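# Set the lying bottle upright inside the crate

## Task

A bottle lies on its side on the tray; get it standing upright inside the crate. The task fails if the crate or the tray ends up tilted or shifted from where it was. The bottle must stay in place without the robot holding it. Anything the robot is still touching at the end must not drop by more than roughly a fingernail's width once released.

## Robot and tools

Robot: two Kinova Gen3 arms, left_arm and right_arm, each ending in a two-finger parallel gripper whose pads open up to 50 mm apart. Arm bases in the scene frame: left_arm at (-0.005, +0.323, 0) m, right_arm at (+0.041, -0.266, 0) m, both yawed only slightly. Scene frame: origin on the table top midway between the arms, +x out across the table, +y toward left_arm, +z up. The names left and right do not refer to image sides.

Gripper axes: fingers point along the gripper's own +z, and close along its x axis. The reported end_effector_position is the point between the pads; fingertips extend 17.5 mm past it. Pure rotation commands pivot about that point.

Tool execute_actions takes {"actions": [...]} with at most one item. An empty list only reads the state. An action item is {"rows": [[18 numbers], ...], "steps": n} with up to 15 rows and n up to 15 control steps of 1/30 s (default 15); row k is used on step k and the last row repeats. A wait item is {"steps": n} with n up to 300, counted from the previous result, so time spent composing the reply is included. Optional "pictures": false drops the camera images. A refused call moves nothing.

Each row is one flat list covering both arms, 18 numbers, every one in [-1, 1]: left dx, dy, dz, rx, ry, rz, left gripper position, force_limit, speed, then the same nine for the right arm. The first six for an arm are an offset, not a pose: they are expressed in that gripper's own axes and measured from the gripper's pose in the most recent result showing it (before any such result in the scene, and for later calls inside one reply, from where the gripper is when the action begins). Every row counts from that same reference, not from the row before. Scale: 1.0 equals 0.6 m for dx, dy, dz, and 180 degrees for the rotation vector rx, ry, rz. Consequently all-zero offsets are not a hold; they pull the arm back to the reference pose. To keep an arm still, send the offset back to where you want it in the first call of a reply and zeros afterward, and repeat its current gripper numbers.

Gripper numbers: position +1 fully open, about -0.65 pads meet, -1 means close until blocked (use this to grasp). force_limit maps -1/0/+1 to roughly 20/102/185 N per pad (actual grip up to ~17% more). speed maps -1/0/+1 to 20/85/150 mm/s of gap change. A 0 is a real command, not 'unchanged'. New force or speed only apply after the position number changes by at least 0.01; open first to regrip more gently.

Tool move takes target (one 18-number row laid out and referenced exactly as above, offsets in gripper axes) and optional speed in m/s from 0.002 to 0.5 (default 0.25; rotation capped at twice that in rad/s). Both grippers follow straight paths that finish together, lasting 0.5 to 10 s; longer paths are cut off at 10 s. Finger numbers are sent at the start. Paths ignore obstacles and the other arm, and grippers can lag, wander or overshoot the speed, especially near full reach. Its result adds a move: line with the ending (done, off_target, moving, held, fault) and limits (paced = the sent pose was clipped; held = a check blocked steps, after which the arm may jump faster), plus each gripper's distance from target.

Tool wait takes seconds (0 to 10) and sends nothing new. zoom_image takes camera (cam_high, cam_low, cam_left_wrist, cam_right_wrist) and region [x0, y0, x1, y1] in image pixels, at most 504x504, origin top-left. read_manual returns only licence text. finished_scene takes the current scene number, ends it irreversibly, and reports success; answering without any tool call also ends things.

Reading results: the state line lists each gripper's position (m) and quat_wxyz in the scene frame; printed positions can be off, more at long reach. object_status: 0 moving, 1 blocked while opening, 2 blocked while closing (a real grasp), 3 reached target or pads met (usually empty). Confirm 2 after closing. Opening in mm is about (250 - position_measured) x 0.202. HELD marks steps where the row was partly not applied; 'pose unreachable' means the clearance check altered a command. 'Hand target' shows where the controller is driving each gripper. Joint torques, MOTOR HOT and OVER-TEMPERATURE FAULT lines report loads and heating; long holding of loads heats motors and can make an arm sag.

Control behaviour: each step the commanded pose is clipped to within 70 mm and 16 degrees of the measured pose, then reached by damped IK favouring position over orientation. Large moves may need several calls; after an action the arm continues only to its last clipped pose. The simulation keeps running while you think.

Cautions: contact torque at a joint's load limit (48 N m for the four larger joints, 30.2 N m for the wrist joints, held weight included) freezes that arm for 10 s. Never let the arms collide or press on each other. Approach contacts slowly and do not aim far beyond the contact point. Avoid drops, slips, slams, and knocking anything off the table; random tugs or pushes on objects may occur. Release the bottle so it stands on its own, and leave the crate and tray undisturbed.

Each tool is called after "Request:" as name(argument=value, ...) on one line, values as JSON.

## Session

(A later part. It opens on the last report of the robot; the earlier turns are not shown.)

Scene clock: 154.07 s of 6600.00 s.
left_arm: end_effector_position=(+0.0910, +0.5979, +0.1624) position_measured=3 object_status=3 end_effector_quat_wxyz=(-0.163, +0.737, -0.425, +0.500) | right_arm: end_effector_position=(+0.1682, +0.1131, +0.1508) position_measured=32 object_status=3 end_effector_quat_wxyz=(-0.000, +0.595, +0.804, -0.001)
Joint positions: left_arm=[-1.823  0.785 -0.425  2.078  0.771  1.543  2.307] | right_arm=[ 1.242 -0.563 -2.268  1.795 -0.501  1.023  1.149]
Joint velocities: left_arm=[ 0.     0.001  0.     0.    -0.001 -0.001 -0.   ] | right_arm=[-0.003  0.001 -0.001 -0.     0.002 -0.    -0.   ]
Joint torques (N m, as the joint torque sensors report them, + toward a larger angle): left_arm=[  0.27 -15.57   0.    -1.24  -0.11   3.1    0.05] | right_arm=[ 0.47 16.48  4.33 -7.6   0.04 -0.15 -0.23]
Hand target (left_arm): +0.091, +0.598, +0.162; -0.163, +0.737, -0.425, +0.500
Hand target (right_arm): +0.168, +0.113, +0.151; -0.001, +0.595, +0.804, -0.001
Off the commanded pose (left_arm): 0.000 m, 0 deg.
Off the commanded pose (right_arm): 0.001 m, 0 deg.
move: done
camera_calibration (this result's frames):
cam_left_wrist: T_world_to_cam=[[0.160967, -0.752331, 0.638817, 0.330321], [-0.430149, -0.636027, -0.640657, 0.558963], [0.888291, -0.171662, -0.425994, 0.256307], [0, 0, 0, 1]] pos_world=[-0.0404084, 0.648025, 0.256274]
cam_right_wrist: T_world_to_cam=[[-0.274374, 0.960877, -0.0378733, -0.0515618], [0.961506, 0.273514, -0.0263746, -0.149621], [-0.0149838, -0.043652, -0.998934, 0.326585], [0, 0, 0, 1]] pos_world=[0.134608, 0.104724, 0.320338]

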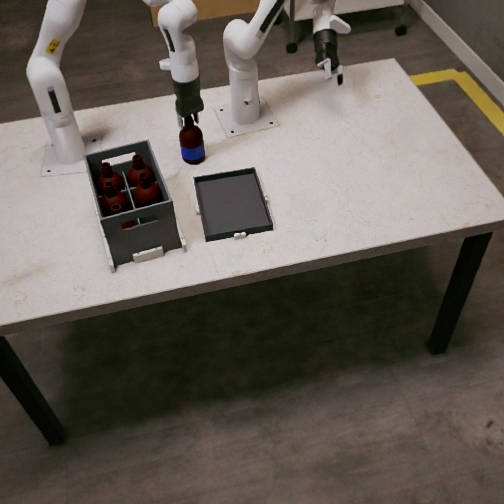

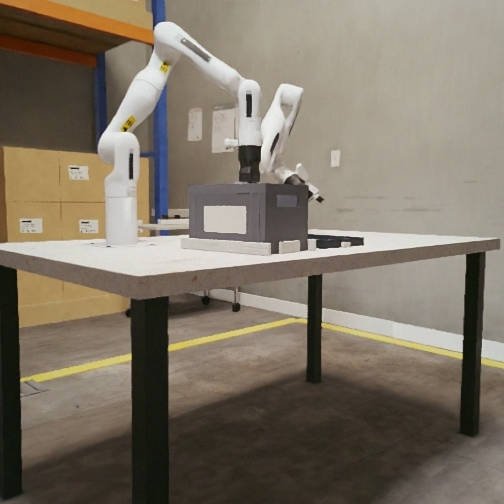

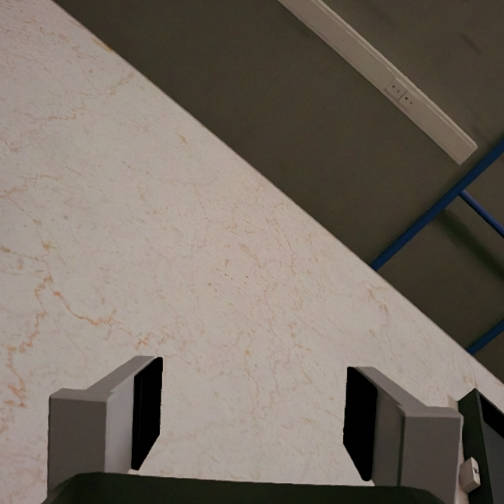

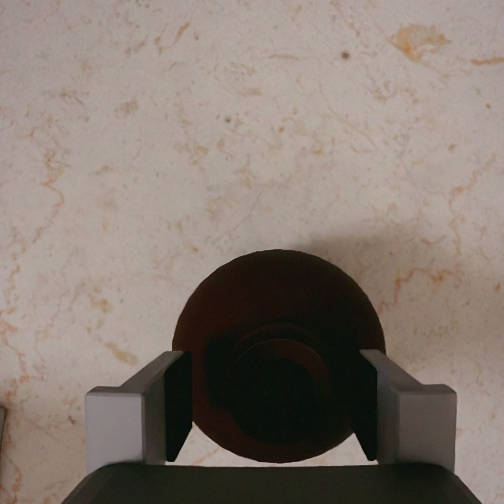

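Request:
move(target=[0,0,0,0,0,0,1,0,0,0.0025,-0.0067,0.005,0,0,0,0.8,0.6,-0.3])

Request:
move(target=[0,0,0,0,0,0,1,0,0,0,0,0,0,0,0,-1,0.4,-0.3])

Request:
move(target=[0,0,0,0,0,0,1,0,0,0,0.05,-0.35,0,0,0.06,-1,0.4,-0.3])

Scene clock: 168.77 s of 6600.00 s.
left_arm: end_effector_position=(+0.0910, +0.5979, +0.1624) position_measured=3 object_status=3 end_effector_quat_wxyz=(-0.163, +0.737, -0.425, +0.500) | right_arm: end_effector_position=(+0.1640, +0.1133, +0.1478) position_measured=32 object_status=3 end_effector_quat_wxyz=(-0.000, +0.595, +0.804, -0.001)
Joint positions: left_arm=[-1.823  0.785 -0.425  2.078  0.771  1.543  2.307] | right_arm=[ 1.233 -0.565 -2.27   1.804 -0.505  1.014  1.143]
Joint velocities: left_arm=[ 0.    -0.001 -0.001  0.001  0.    -0.001 -0.   ] | right_arm=[-0.002 -0.002 -0.    -0.     0.001 -0.001  0.   ]
Joint torques (N m, as the joint torque sensors report them, + toward a larger angle): left_arm=[  0.22 -15.53   0.01  -1.45  -0.13   3.09  -0.04] | right_arm=[-0.16 15.8   4.23 -7.69 -0.16 -0.11 -0.18]
Hand target (left_arm): +0.091, +0.598, +0.162; -0.163, +0.737, -0.425, +0.500
Hand target (right_arm): +0.164, +0.113, +0.148; -0.000, +0.595, +0.804, -0.001
Off the commanded pose (left_arm): 0.000 m, 0 deg.
Off the commanded pose (right_arm): 0.000 m, 0 deg.
After step 90, 11.00 s passed at rest.
move: done
camera_calibration (this result's frames):
cam_left_wrist: T_world_to_cam=[[0.160968, -0.752332, 0.638816, 0.330323], [-0.43015, -0.636026, -0.640658, 0.558963], [0.888291, -0.171661, -0.425995, 0.256307], [0, 0, 0, 1]] pos_world=[-0.0404087, 0.648025, 0.256274]
cam_right_wrist: T_world_to_cam=[[-0.274313, 0.960894, -0.0378817, -0.0530805], [0.961524, 0.273453, -0.0263832, -0.145671], [-0.0149926, -0.0436614, -0.998934, 0.323533], [0, 0, 0, 1]] pos_world=[0.130356, 0.104965, 0.317334]

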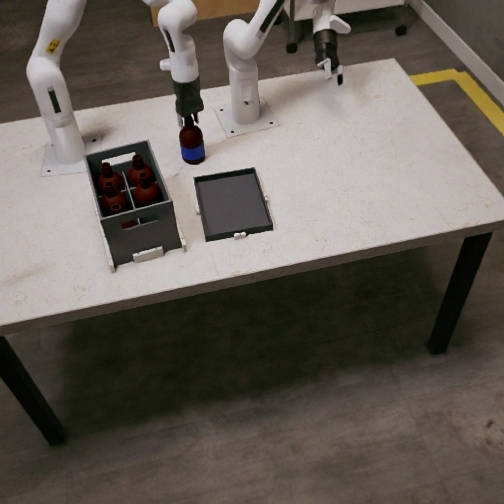

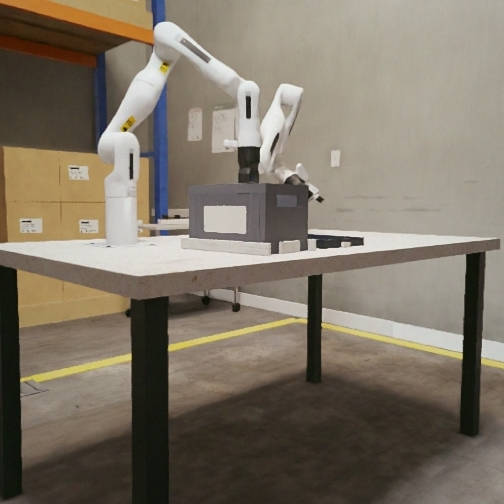

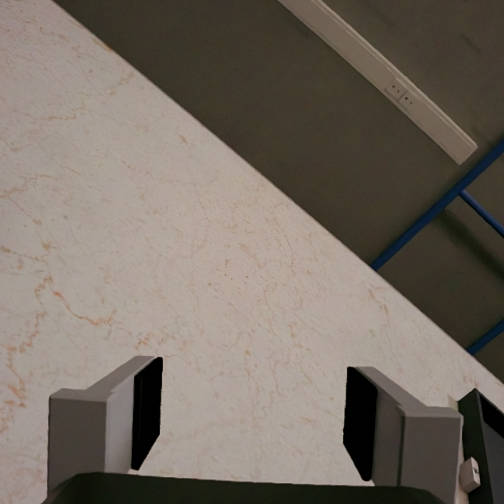

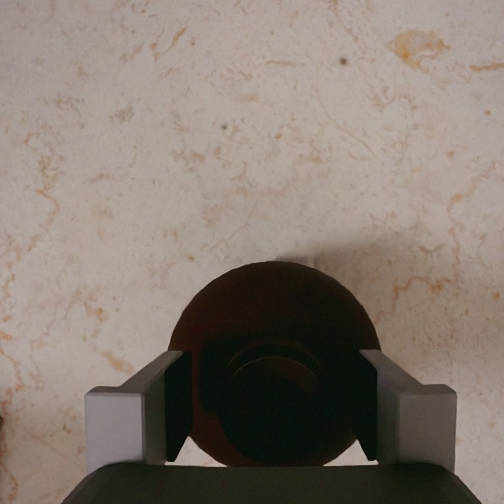

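Scene clock: 169.27 s of 6600.00 s.
left_arm: end_effector_position=(+0.0910, +0.5979, +0.1624) position_measured=3 object_status=3 end_effector_quat_wxyz=(-0.163, +0.737, -0.425, +0.500) | right_arm: end_effector_position=(+0.1640, +0.1133, +0.1478) position_measured=114 object_status=2 end_effector_quat_wxyz=(-0.000, +0.595, +0.804, -0.001)
Joint positions: left_arm=[-1.823  0.785 -0.425  2.078  0.771  1.543  2.307] | right_arm=[ 1.233 -0.565 -2.27   1.804 -0.505  1.014  1.143]
Joint velocities: left_arm=[ 0.    -0.002 -0.    -0.001 -0.     0.001  0.   ] | right_arm=[ 0.001 -0.001 -0.    -0.    -0.001  0.    -0.002]
Joint torques (N m, as the joint torque sensors report them, + toward a larger angle): left_arm=[  0.31 -15.59   0.03  -1.48  -0.15   2.97   0.04] | right_arm=[ 0.05 16.3   3.79 -7.72 -0.01 -0.03 -0.24]
Hand target (left_arm): +0.091, +0.598, +0.162; -0.163, +0.737, -0.425, +0.500
Hand target (right_arm): +0.164, +0.113, +0.148; -0.000, +0.595, +0.804, -0.001
Off the commanded pose (left_arm): 0.000 m, 0 deg.
Off the commanded pose (right_arm): 0.000 m, 0 deg.
move: done
camera_calibration (this result's frames):
cam_left_wrist: T_world_to_cam=[[0.160969, -0.752333, 0.638815, 0.330324], [-0.43015, -0.636025, -0.640658, 0.558963], [0.88829, -0.17166, -0.425996, 0.256307], [0, 0, 0, 1]] pos_world=[-0.040409, 0.648026, 0.256273]
cam_right_wrist: T_world_to_cam=[[-0.274367, 0.960875, -0.0379798, -0.0530511], [0.961509, 0.273505, -0.0263829, -0.145664], [-0.0149629, -0.0437565, -0.99893, 0.323508], [0, 0, 0, 1]] pos_world=[0.130343, 0.104971, 0.317304]

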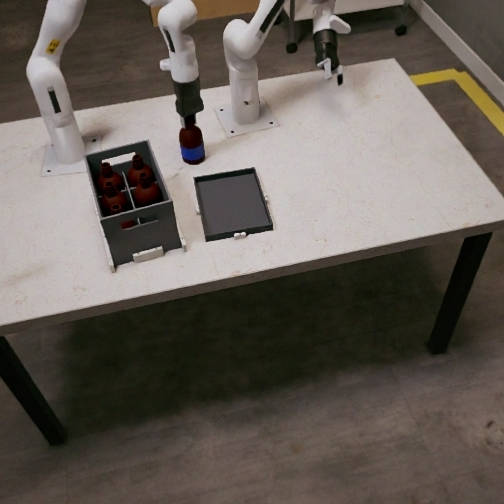

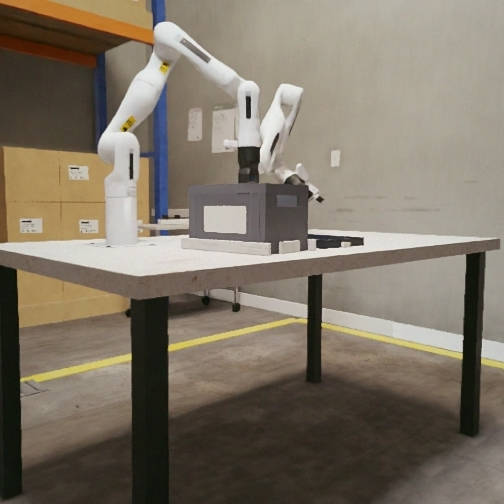

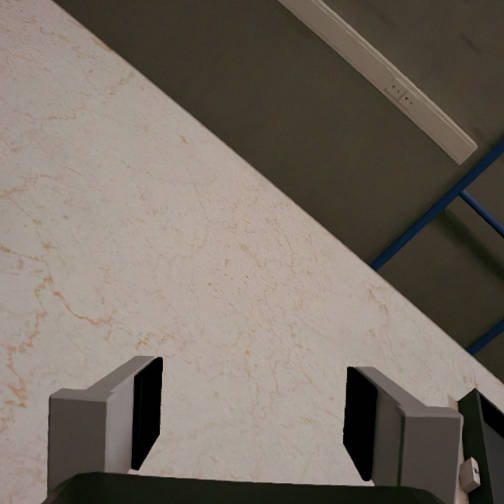

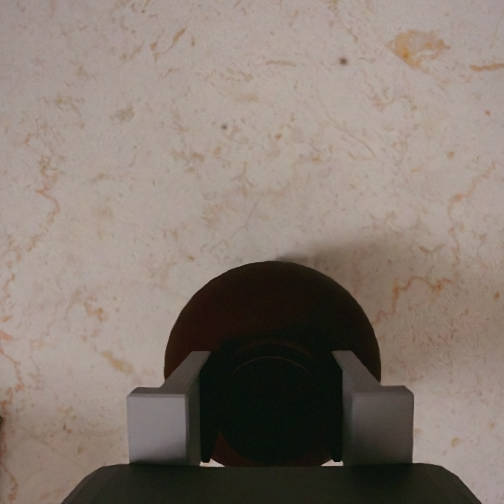

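Scene clock: 170.57 s of 6600.00 s.
left_arm: end_effector_position=(+0.0910, +0.5979, +0.1624) position_measured=3 object_status=3 end_effector_quat_wxyz=(-0.163, +0.737, -0.425, +0.500) | right_arm: end_effector_position=(+0.1921, +0.1221, +0.3578) position_measured=114 object_status=2 end_effector_quat_wxyz=(-0.001, +0.668, +0.745, -0.001)
Joint positions: left_arm=[-1.823  0.785 -0.425  2.078  0.771  1.543  2.307] | right_arm=[ 1.261 -0.432 -2.126  1.273 -0.366  1.628  0.861]
Joint velocities: left_arm=[-0.    -0.001 -0.     0.001 -0.     0.001  0.   ] | right_arm=[ 0.007 -0.003  0.003 -0.002  0.002 -0.     0.001]
Joint torques (N m, as the joint torque sensors report them, + toward a larger angle): left_arm=[  0.24 -15.58   0.17  -1.45  -0.1    2.97  -0.03] | right_arm=[  0.16  15.99   3.16 -10.24  -0.26   0.06  -0.35]
Hand target (left_arm): +0.091, +0.598, +0.162; -0.163, +0.737, -0.425, +0.500
Hand target (right_arm): +0.192, +0.122, +0.358; -0.000, +0.668, +0.744, -0.001
Off the commanded pose (left_arm): 0.000 m, 0 deg.
Off the commanded pose (right_arm): 0.001 m, 0 deg.
move: done
camera_calibration (this result's frames):
cam_left_wrist: T_world_to_cam=[[0.16097, -0.752334, 0.638814, 0.330326], [-0.43015, -0.636024, -0.640659, 0.558962], [0.88829, -0.171659, -0.425997, 0.256307], [0, 0, 0, 1]] pos_world=[-0.0404092, 0.648027, 0.256273]
cam_right_wrist: T_world_to_cam=[[-0.0907508, 0.995146, -0.0380643, -0.0851788], [0.995602, 0.0897664, -0.0268225, -0.153533], [-0.0232754, -0.0403311, -0.998915, 0.535307], [0, 0, 0, 1]] pos_world=[0.157587, 0.120137, 0.527366]

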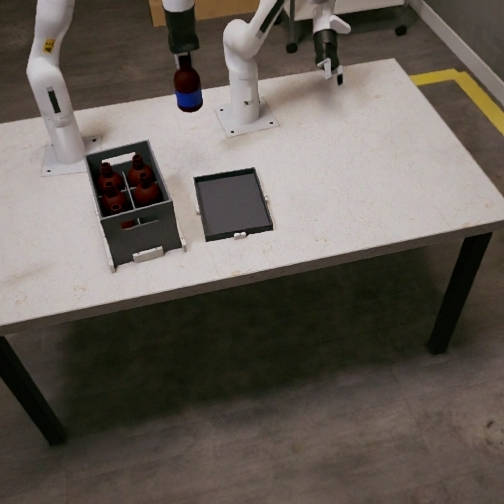

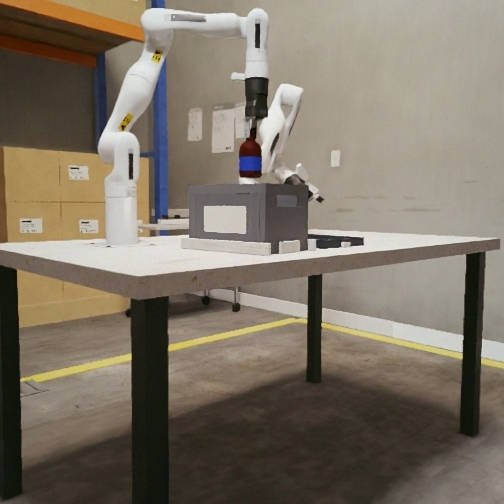

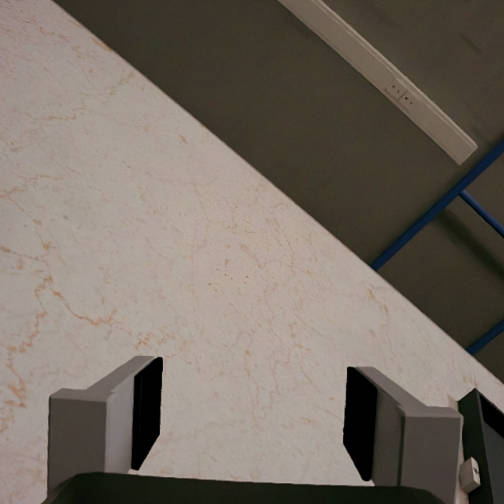

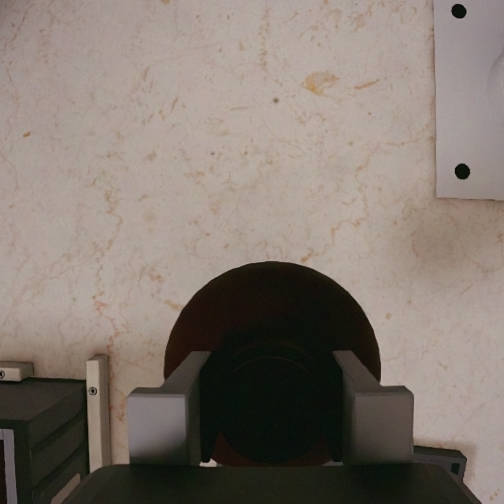

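Request:
move(target=[0,0,0,0,0,0,1,0,0,-0.33,0.46,0,0,0,0,-1,0.4,-0.3])

Scene clock: 177.97 s of 6600.00 s.
left_arm: end_effector_position=(+0.0910, +0.5979, +0.1624) position_measured=3 object_status=3 end_effector_quat_wxyz=(-0.163, +0.737, -0.425, +0.500) | right_arm: end_effector_position=(+0.4879, -0.0425, +0.3588) position_measured=114 object_status=2 end_effector_quat_wxyz=(+0.000, +0.667, +0.745, +0.000)
Joint positions: left_arm=[-1.823  0.785 -0.425  2.078  0.771  1.543  2.307] | right_arm=[ 2.212 -0.658 -2.227  0.888 -0.518  1.782  1.543]
Joint velocities: left_arm=[ 0.     0.001  0.    -0.001 -0.    -0.     0.   ] | right_arm=[ 0.004 -0.003 -0.    -0.001 -0.001  0.001  0.001]
Joint torques (N m, as the joint torque sensors report them, + toward a larger angle): left_arm=[  0.24 -15.7    0.02  -1.45  -0.1    3.04   0.  ] | right_arm=[-0.19 22.53  4.3  -9.56  0.02  0.02 -0.22]
Hand target (left_arm): +0.091, +0.598, +0.162; -0.163, +0.737, -0.425, +0.500
Hand target (right_arm): +0.488, -0.043, +0.359; +0.000, +0.667, +0.745, -0.000
Off the commanded pose (left_arm): 0.000 m, 0 deg.
Off the commanded pose (right_arm): 0.003 m, 0 deg.
After step 90, 2.43 s passed at rest.
move: done
camera_calibration (this result's frames):
cam_left_wrist: T_world_to_cam=[[0.16097, -0.752335, 0.638812, 0.330327], [-0.430151, -0.636024, -0.640659, 0.558962], [0.88829, -0.171658, -0.425998, 0.256307], [0, 0, 0, 1]] pos_world=[-0.0404095, 0.648027, 0.256273]
cam_right_wrist: T_world_to_cam=[[-0.0914394, 0.995095, -0.0377593, 0.105684], [0.995595, 0.0905645, -0.0242675, -0.434117], [-0.0207288, -0.039812, -0.998992, 0.535374], [0, 0, 0, 1]] pos_world=[0.452966, -0.0445356, 0.52829]

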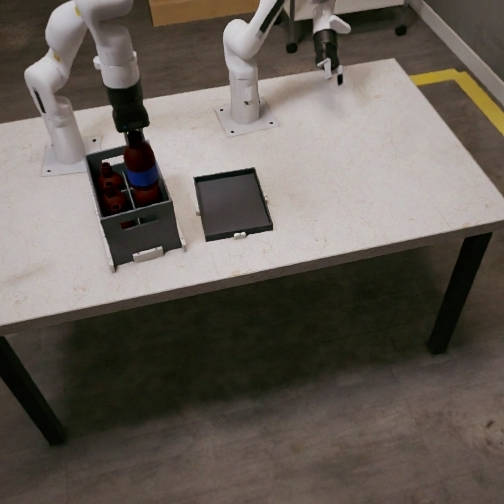

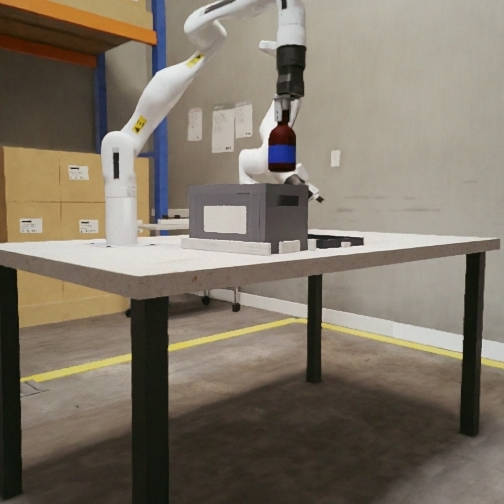

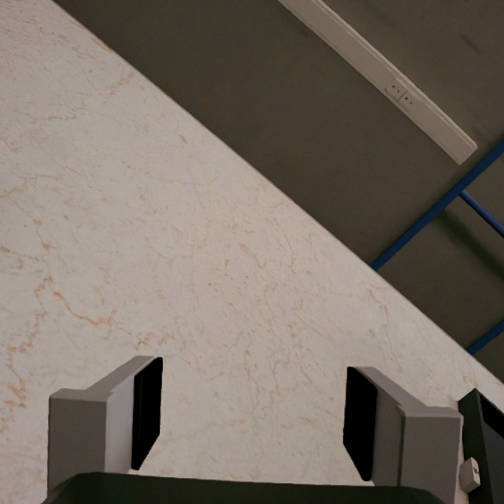

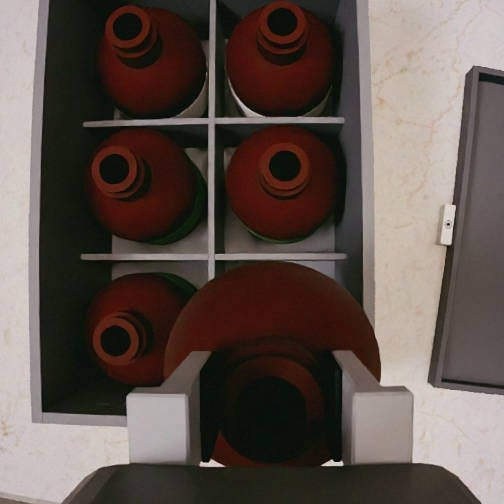

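Request:
move(target=[0,0,0,0,0,0,1,0,0,0.006,0.003,0.165,0,0,0,-1,0.4,-0.3], speed=0.12)

Scene clock: 185.77 s of 6600.00 s.
left_arm: end_effector_position=(+0.0910, +0.5979, +0.1624) position_measured=3 object_status=3 end_effector_quat_wxyz=(-0.163, +0.737, -0.425, +0.500) | right_arm: end_effector_position=(+0.4898, -0.0388, +0.2598) position_measured=114 object_status=2 end_effector_quat_wxyz=(+0.000, +0.667, +0.745, +0.000)
Joint positions: left_arm=[-1.823  0.785 -0.425  2.078  0.771  1.543  2.307] | right_arm=[ 2.135 -0.698 -2.231  1.18  -0.534  1.498  1.607]
Joint velocities: left_arm=[ 0.    -0.    -0.001 -0.002  0.     0.     0.001] | right_arm=[-0.002  0.001  0.     0.002  0.001 -0.001  0.001]
Joint torques (N m, as the joint torque sensors report them, + toward a larger angle): left_arm=[  0.22 -15.63   0.02  -1.37  -0.09   3.12   0.03] | right_arm=[ 0.5  22.46  5.12 -9.46  0.01  0.11 -0.43]
Hand target (left_arm): +0.091, +0.598, +0.162; -0.163, +0.737, -0.425, +0.500
Hand target (right_arm): +0.490, -0.039, +0.260; +0.000, +0.667, +0.745, +0.000
Off the commanded pose (left_arm): 0.000 m, 0 deg.
Off the commanded pose (right_arm): 0.000 m, 0 deg.
After step 90, 3.67 s passed at rest.
move: done
camera_calibration (this result's frames):
cam_left_wrist: T_world_to_cam=[[0.160971, -0.752335, 0.638811, 0.330329], [-0.430151, -0.636023, -0.64066, 0.558962], [0.88829, -0.171657, -0.425999, 0.256306], [0, 0, 0, 1]] pos_world=[-0.0404098, 0.648028, 0.256273]
cam_right_wrist: T_world_to_cam=[[-0.0909459, 0.99515, -0.0374978, 0.0981487], [0.99564, 0.0900788, -0.0242038, -0.438725], [-0.0207086, -0.0395356, -0.999004, 0.436667], [0, 0, 0, 1]] pos_world=[0.454782, -0.0408889, 0.429293]

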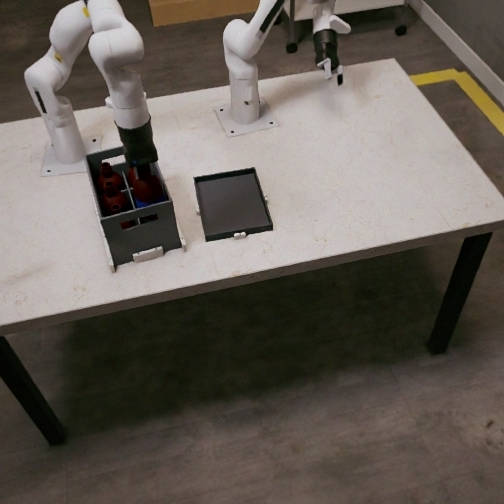

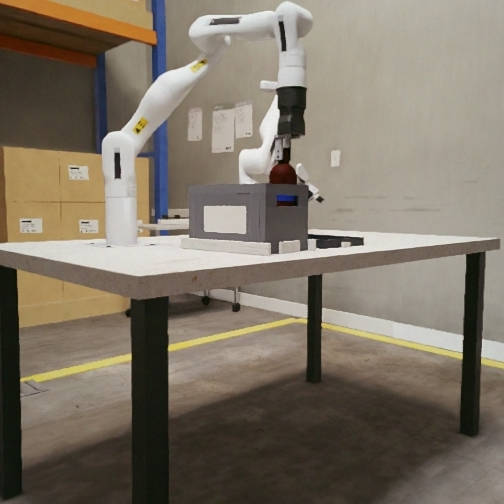

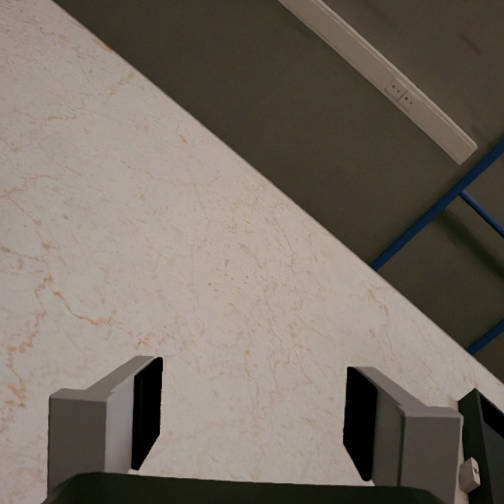

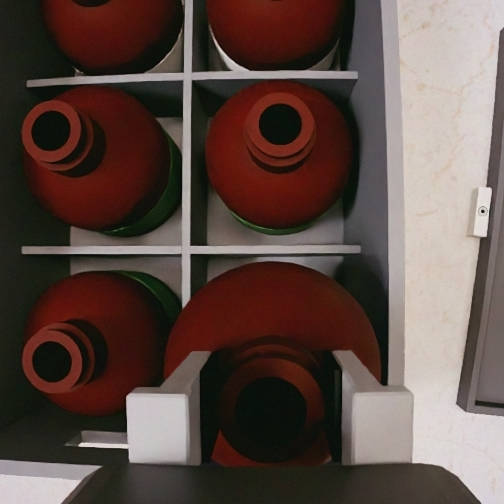

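Centered. Down to 0.170, then slowly.

Request:
move(target=[0,0,0,0,0,0,1,0,0,0,0,0.15,0,0,0,-1,0.4,-0.3], speed=0.1)

Request:
move(target=[0,0,0,0,0,0,1,0,0,0,0,0.017,0,0,0,-1,0.4,-0.3], speed=0.02)

Scene clock: 193.77 s of 6600.00 s.
left_arm: end_effector_position=(+0.0910, +0.5979, +0.1624) position_measured=3 object_status=3 end_effector_quat_wxyz=(-0.163, +0.737, -0.425, +0.500) | right_arm: end_effector_position=(+0.4901, -0.0388, +0.1699) position_measured=114 object_status=2 end_effector_quat_wxyz=(+0.000, +0.667, +0.745, +0.000)
Joint positions: left_arm=[-1.823  0.785 -0.425  2.078  0.771  1.543  2.307] | right_arm=[ 2.121 -0.773 -2.268  1.365 -0.594  1.273  1.674]
Joint velocities: left_arm=[ 0.    -0.002  0.    -0.001  0.001 -0.    -0.001] | right_arm=[ 0.001  0.002  0.001  0.     0.    -0.001 -0.   ]
Joint torques (N m, as the joint torque sensors report them, + toward a larger angle): left_arm=[  0.26 -15.58   0.11  -1.4   -0.11   3.08   0.05] | right_arm=[-0.23 22.7   5.94 -8.86  0.22  0.1  -0.2 ]
Hand target (left_arm): +0.091, +0.598, +0.162; -0.163, +0.737, -0.425, +0.500
Hand target (right_arm): +0.490, -0.039, +0.170; +0.000, +0.668, +0.745, +0.000
Off the commanded pose (left_arm): 0.000 m, 0 deg.
Off the commanded pose (right_arm): 0.000 m, 0 deg.
After step 90, 3.80 s passed at rest.
move: done
camera_calibration (this result's frames):
cam_left_wrist: T_world_to_cam=[[0.160972, -0.752336, 0.63881, 0.33033], [-0.430151, -0.636022, -0.64066, 0.558962], [0.888289, -0.171656, -0.426, 0.256306], [0, 0, 0, 1]] pos_world=[-0.0404101, 0.648028, 0.256273]
cam_right_wrist: T_world_to_cam=[[-0.0908641, 0.995159, -0.0374361, 0.0947091], [0.995654, 0.0900102, -0.023902, -0.441314], [-0.0204167, -0.0394452, -0.999013, 0.346726], [0, 0, 0, 1]] pos_world=[0.455081, -0.0408512, 0.339381]

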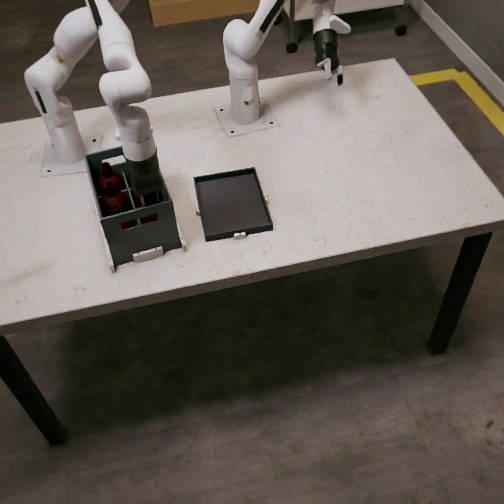

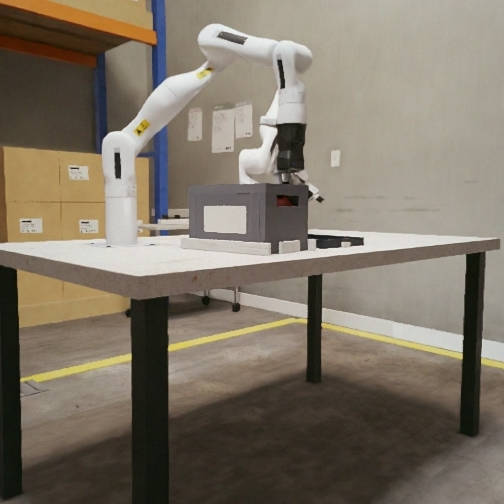

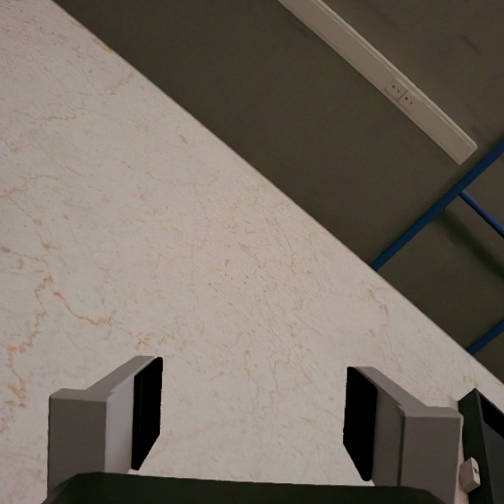

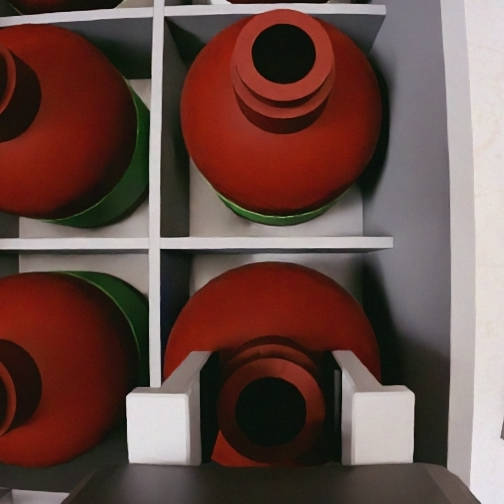

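Scene clock: 194.50 s of 6600.00 s.
left_arm: end_effector_position=(+0.0910, +0.5979, +0.1624) position_measured=3 object_status=3 end_effector_quat_wxyz=(-0.163, +0.737, -0.425, +0.500) | right_arm: end_effector_position=(+0.4901, -0.0388, +0.1598) position_measured=114 object_status=2 end_effector_quat_wxyz=(+0.000, +0.667, +0.745, +0.000)
Joint positions: left_arm=[-1.823  0.785 -0.425  2.078  0.771  1.543  2.307] | right_arm=[ 2.122 -0.784 -2.275  1.381 -0.603  1.25   1.681]
Joint velocities: left_arm=[ 0.     0.001  0.     0.     0.     0.001 -0.   ] | right_arm=[ 0.    -0.    -0.     0.     0.    -0.     0.001]
Joint torques (N m, as the joint torque sensors report them, + toward a larger angle): left_arm=[  0.22 -15.64   0.06  -1.32  -0.09   3.05  -0.02] | right_arm=[ 0.37 22.93  5.91 -8.74 -0.04  0.09 -0.32]
Hand target (left_arm): +0.091, +0.598, +0.162; -0.163, +0.737, -0.425, +0.500
Hand target (right_arm): +0.490, -0.039, +0.160; +0.000, +0.668, +0.745, +0.000
Off the commanded pose (left_arm): 0.000 m, 0 deg.
Off the commanded pose (right_arm): 0.000 m, 0 deg.
move: done
camera_calibration (this result's frames):
cam_left_wrist: T_world_to_cam=[[0.160973, -0.752337, 0.638809, 0.330332], [-0.430151, -0.636021, -0.640661, 0.558962], [0.888289, -0.171655, -0.426001, 0.256306], [0, 0, 0, 1]] pos_world=[-0.0404104, 0.648029, 0.256273]
cam_right_wrist: T_world_to_cam=[[-0.0908883, 0.995158, -0.0374247, 0.0943218], [0.995653, 0.0900366, -0.0238504, -0.441606], [-0.0203653, -0.0394297, -0.999015, 0.336533], [0, 0, 0, 1]] pos_world=[0.455113, -0.040835, 0.329199]

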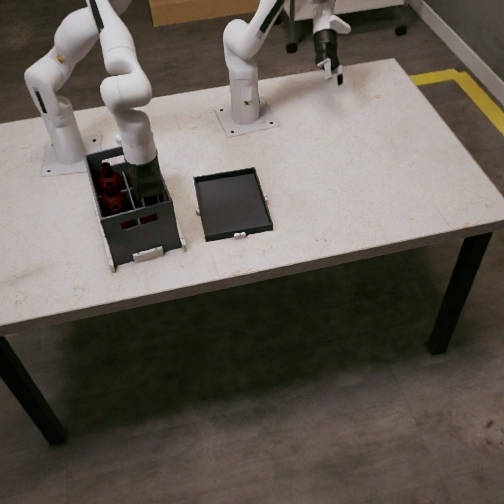

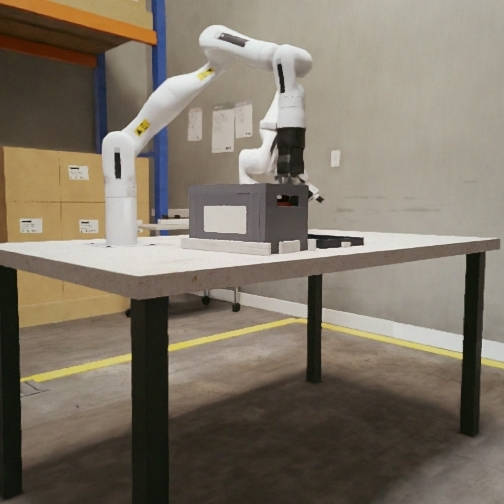

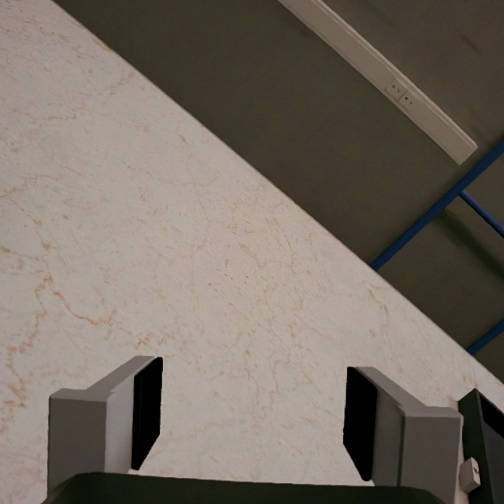

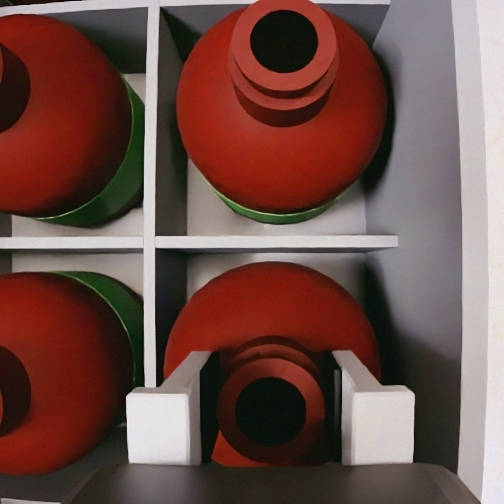

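Request:
move(target=[0,0,0,0,0,0,1,0,0,0,0,0.008,0,0,0,-1,0.4,-0.3], speed=0.015)

Scene clock: 197.53 s of 6600.00 s.
left_arm: end_effector_position=(+0.0910, +0.5979, +0.1624) position_measured=3 object_status=3 end_effector_quat_wxyz=(-0.163, +0.737, -0.425, +0.500) | right_arm: end_effector_position=(+0.4904, -0.0388, +0.1566) position_measured=114 object_status=2 end_effector_quat_wxyz=(+0.000, +0.667, +0.745, +0.001)
Joint positions: left_arm=[-1.823  0.785 -0.425  2.078  0.771  1.543  2.307] | right_arm=[ 2.122 -0.786 -2.277  1.388 -0.607  1.24   1.685]
Joint velocities: left_arm=[ 0.    -0.    -0.    -0.    -0.     0.002 -0.   ] | right_arm=[-0.001  0.001 -0.001  0.001  0.001 -0.    -0.001]
Joint torques (N m, as the joint torque sensors report them, + toward a larger angle): left_arm=[  0.3  -15.51   0.09  -1.46  -0.02   2.99   0.11] | right_arm=[ 0.18 19.5   4.61 -7.46 -0.12 -0.52 -0.39]
Hand target (left_arm): +0.091, +0.598, +0.162; -0.163, +0.737, -0.425, +0.500
Hand target (right_arm): +0.490, -0.039, +0.155; +0.000, +0.667, +0.745, +0.000
Off the commanded pose (left_arm): 0.000 m, 0 deg.
Off the commanded pose (right_arm): 0.002 m, 0 deg.
move: done
camera_calibration (this result's frames):
cam_left_wrist: T_world_to_cam=[[0.160974, -0.752338, 0.638808, 0.330333], [-0.430152, -0.636021, -0.640662, 0.558962], [0.888289, -0.171654, -0.426002, 0.256306], [0, 0, 0, 1]] pos_world=[-0.0404106, 0.648029, 0.256273]
cam_right_wrist: T_world_to_cam=[[-0.0908119, 0.995208, -0.0362594, 0.0940782], [0.995691, 0.0900494, -0.0221396, -0.44223], [-0.0187684, -0.0381137, -0.999097, 0.332627], [0, 0, 0, 1]] pos_world=[0.45511, -0.0411272, 0.325947]

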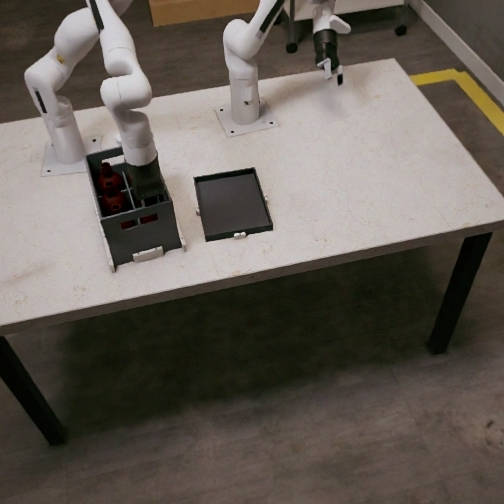

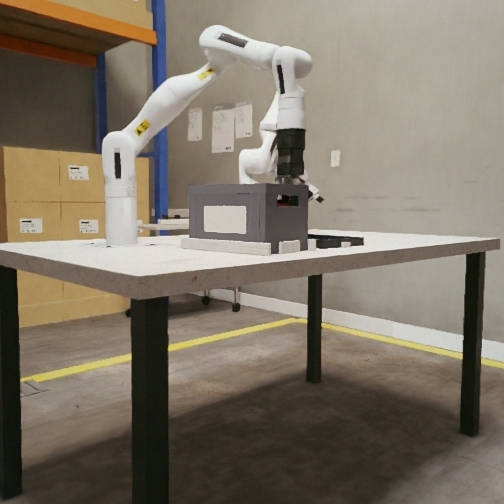

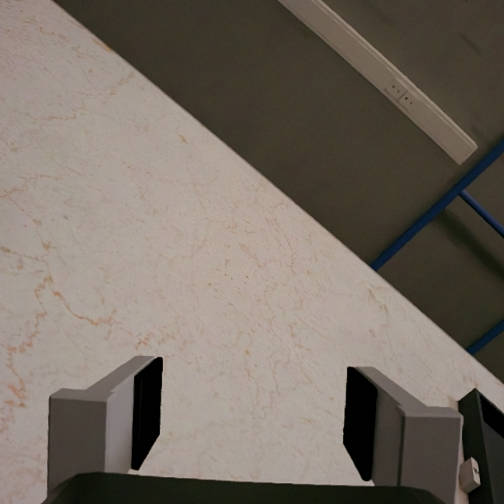

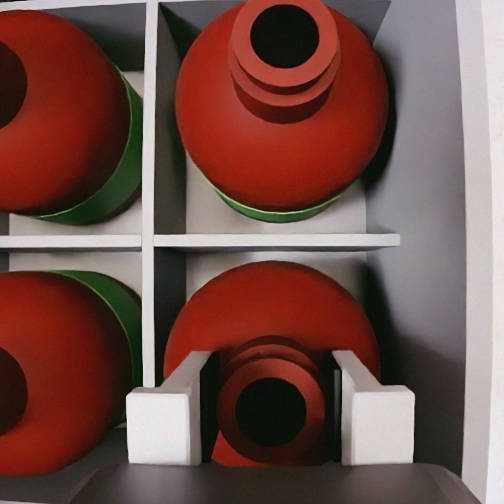

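Request:
move(target=[0,0,0,0,0,0,1,0,0,0,0,0,0,0,0,0.7,0.4,-0.3])

Request:
move(target=[0,0,0,0,0,0,1,0,0,0,0,-0.15,0,0,0,0.7,0.4,-0.3])

Scene clock: 207.30 s of 6600.00 s.
left_arm: end_effector_position=(+0.0910, +0.5979, +0.1624) position_measured=3 object_status=3 end_effector_quat_wxyz=(-0.163, +0.737, -0.425, +0.500) | right_arm: end_effector_position=(+0.4904, -0.0388, +0.1566) position_measured=48 object_status=3 end_effector_quat_wxyz=(+0.000, +0.667, +0.745, +0.001)
Joint positions: left_arm=[-1.823  0.785 -0.425  2.078  0.771  1.543  2.307] | right_arm=[ 2.123 -0.786 -2.277  1.388 -0.607  1.24   1.685]
Joint velocities: left_arm=[ 0.    -0.001  0.001 -0.     0.    -0.002 -0.001] | right_arm=[-0.001  0.    -0.001  0.    -0.    -0.    -0.001]
Joint torques (N m, as the joint torque sensors report them, + toward a larger angle): left_arm=[  0.25 -15.7    0.13  -1.45  -0.15   2.98   0.07] | right_arm=[ 0.35 21.82  5.39 -7.98 -0.04 -0.02 -0.29]
Hand target (left_arm): +0.091, +0.598, +0.162; -0.163, +0.737, -0.425, +0.500
Hand target (right_arm): +0.490, -0.039, +0.157; +0.000, +0.667, +0.745, +0.001
Off the commanded pose (left_arm): 0.000 m, 0 deg.
Off the commanded pose (right_arm): 0.000 m, 0 deg.
After step 90, 6.07 s passed at rest.
move: done
camera_calibration (this result's frames):
cam_left_wrist: T_world_to_cam=[[0.160975, -0.752339, 0.638806, 0.330335], [-0.430152, -0.63602, -0.640662, 0.558961], [0.888288, -0.171653, -0.426003, 0.256306], [0, 0, 0, 1]] pos_world=[-0.0404109, 0.64803, 0.256273]
cam_right_wrist: T_world_to_cam=[[-0.0908134, 0.995208, -0.0362598, 0.0940785], [0.995691, 0.090051, -0.0221352, -0.442232], [-0.0187639, -0.0381137, -0.999097, 0.332626], [0, 0, 0, 1]] pos_world=[0.455111, -0.0411266, 0.325948]

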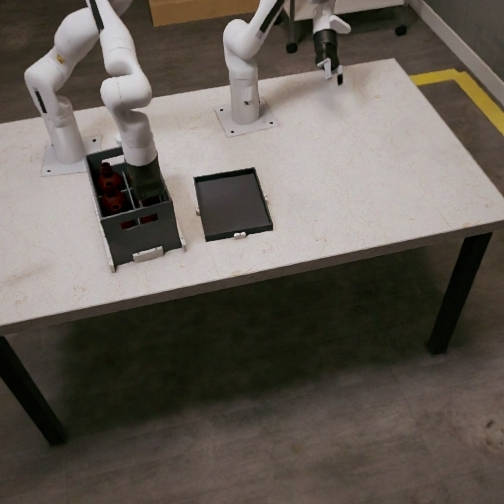

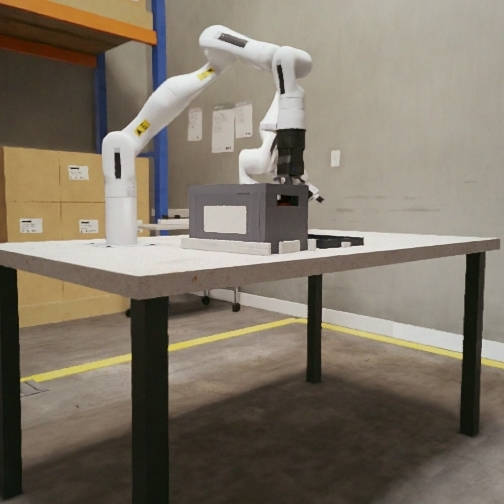

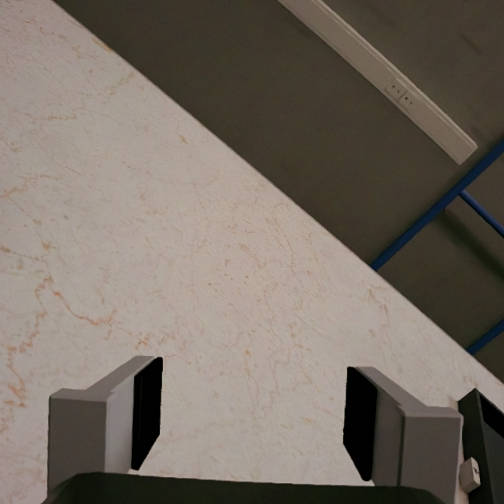

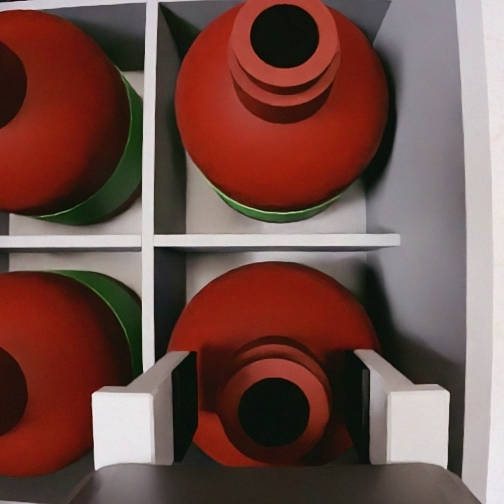

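Scene clock: 208.07 s of 6600.00 s.
left_arm: end_effector_position=(+0.0910, +0.5979, +0.1624) position_measured=3 object_status=3 end_effector_quat_wxyz=(-0.163, +0.737, -0.425, +0.500) | right_arm: end_effector_position=(+0.4898, -0.0389, +0.2465) position_measured=48 object_status=3 end_effector_quat_wxyz=(+0.000, +0.667, +0.745, +0.001)
Joint positions: left_arm=[-1.823  0.785 -0.425  2.078  0.771  1.543  2.307] | right_arm=[ 2.129 -0.705 -2.235  1.215 -0.54   1.459  1.617]
Joint velocities: left_arm=[ 0.     0.001 -0.     0.    -0.     0.     0.   ] | right_arm=[ 0.002  0.001  0.001 -0.002  0.001  0.     0.002]
Joint torques (N m, as the joint torque sensors report them, + toward a larger angle): left_arm=[  0.15 -15.63   0.04  -1.44  -0.14   3.07  -0.11] | right_arm=[-0.24 21.36  4.87 -8.55 -0.02  0.06 -0.54]
Hand target (left_arm): +0.091, +0.598, +0.162; -0.163, +0.737, -0.425, +0.500
Hand target (right_arm): +0.490, -0.039, +0.247; +0.000, +0.667, +0.745, +0.001
Off the commanded pose (left_arm): 0.000 m, 0 deg.
Off the commanded pose (right_arm): 0.000 m, 0 deg.
move: done
camera_calibration (this result's frames):
cam_left_wrist: T_world_to_cam=[[0.160975, -0.75234, 0.638805, 0.330336], [-0.430152, -0.636019, -0.640663, 0.558961], [0.888288, -0.171652, -0.426004, 0.256306], [0, 0, 0, 1]] pos_world=[-0.0404112, 0.648031, 0.256272]
cam_right_wrist: T_world_to_cam=[[-0.0911263, 0.995181, -0.0362005, 0.0974754], [0.995657, 0.0903545, -0.0224162, -0.439569], [-0.0190374, -0.038086, -0.999093, 0.422594], [0, 0, 0, 1]] pos_world=[0.454588, -0.0411937, 0.415885]

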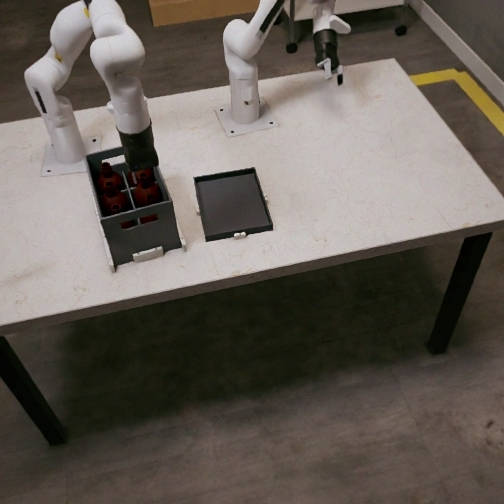

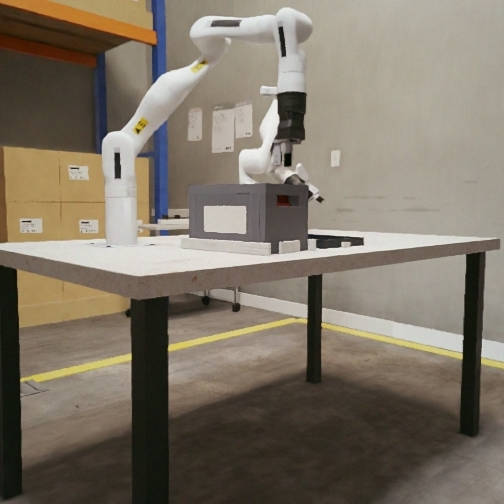

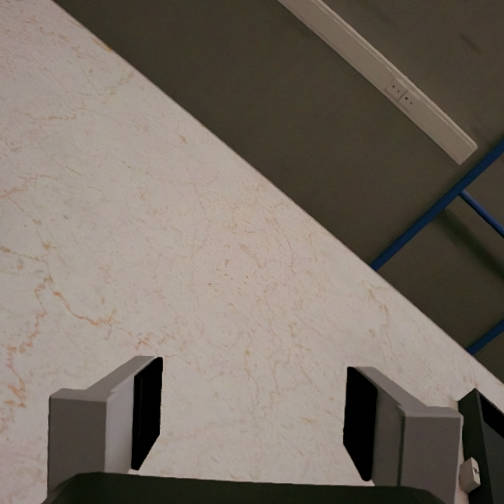

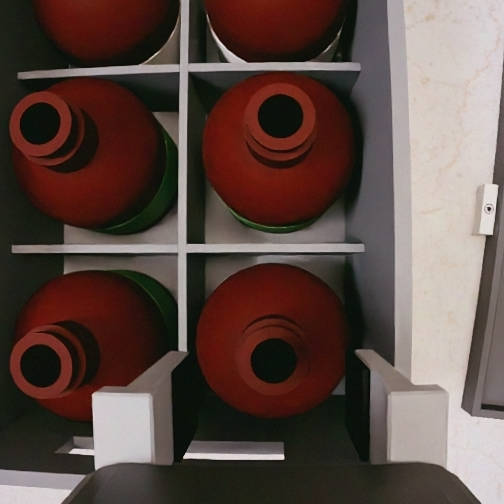

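Request:
finished_scene(scene=1)

The scene is finished: the task was done.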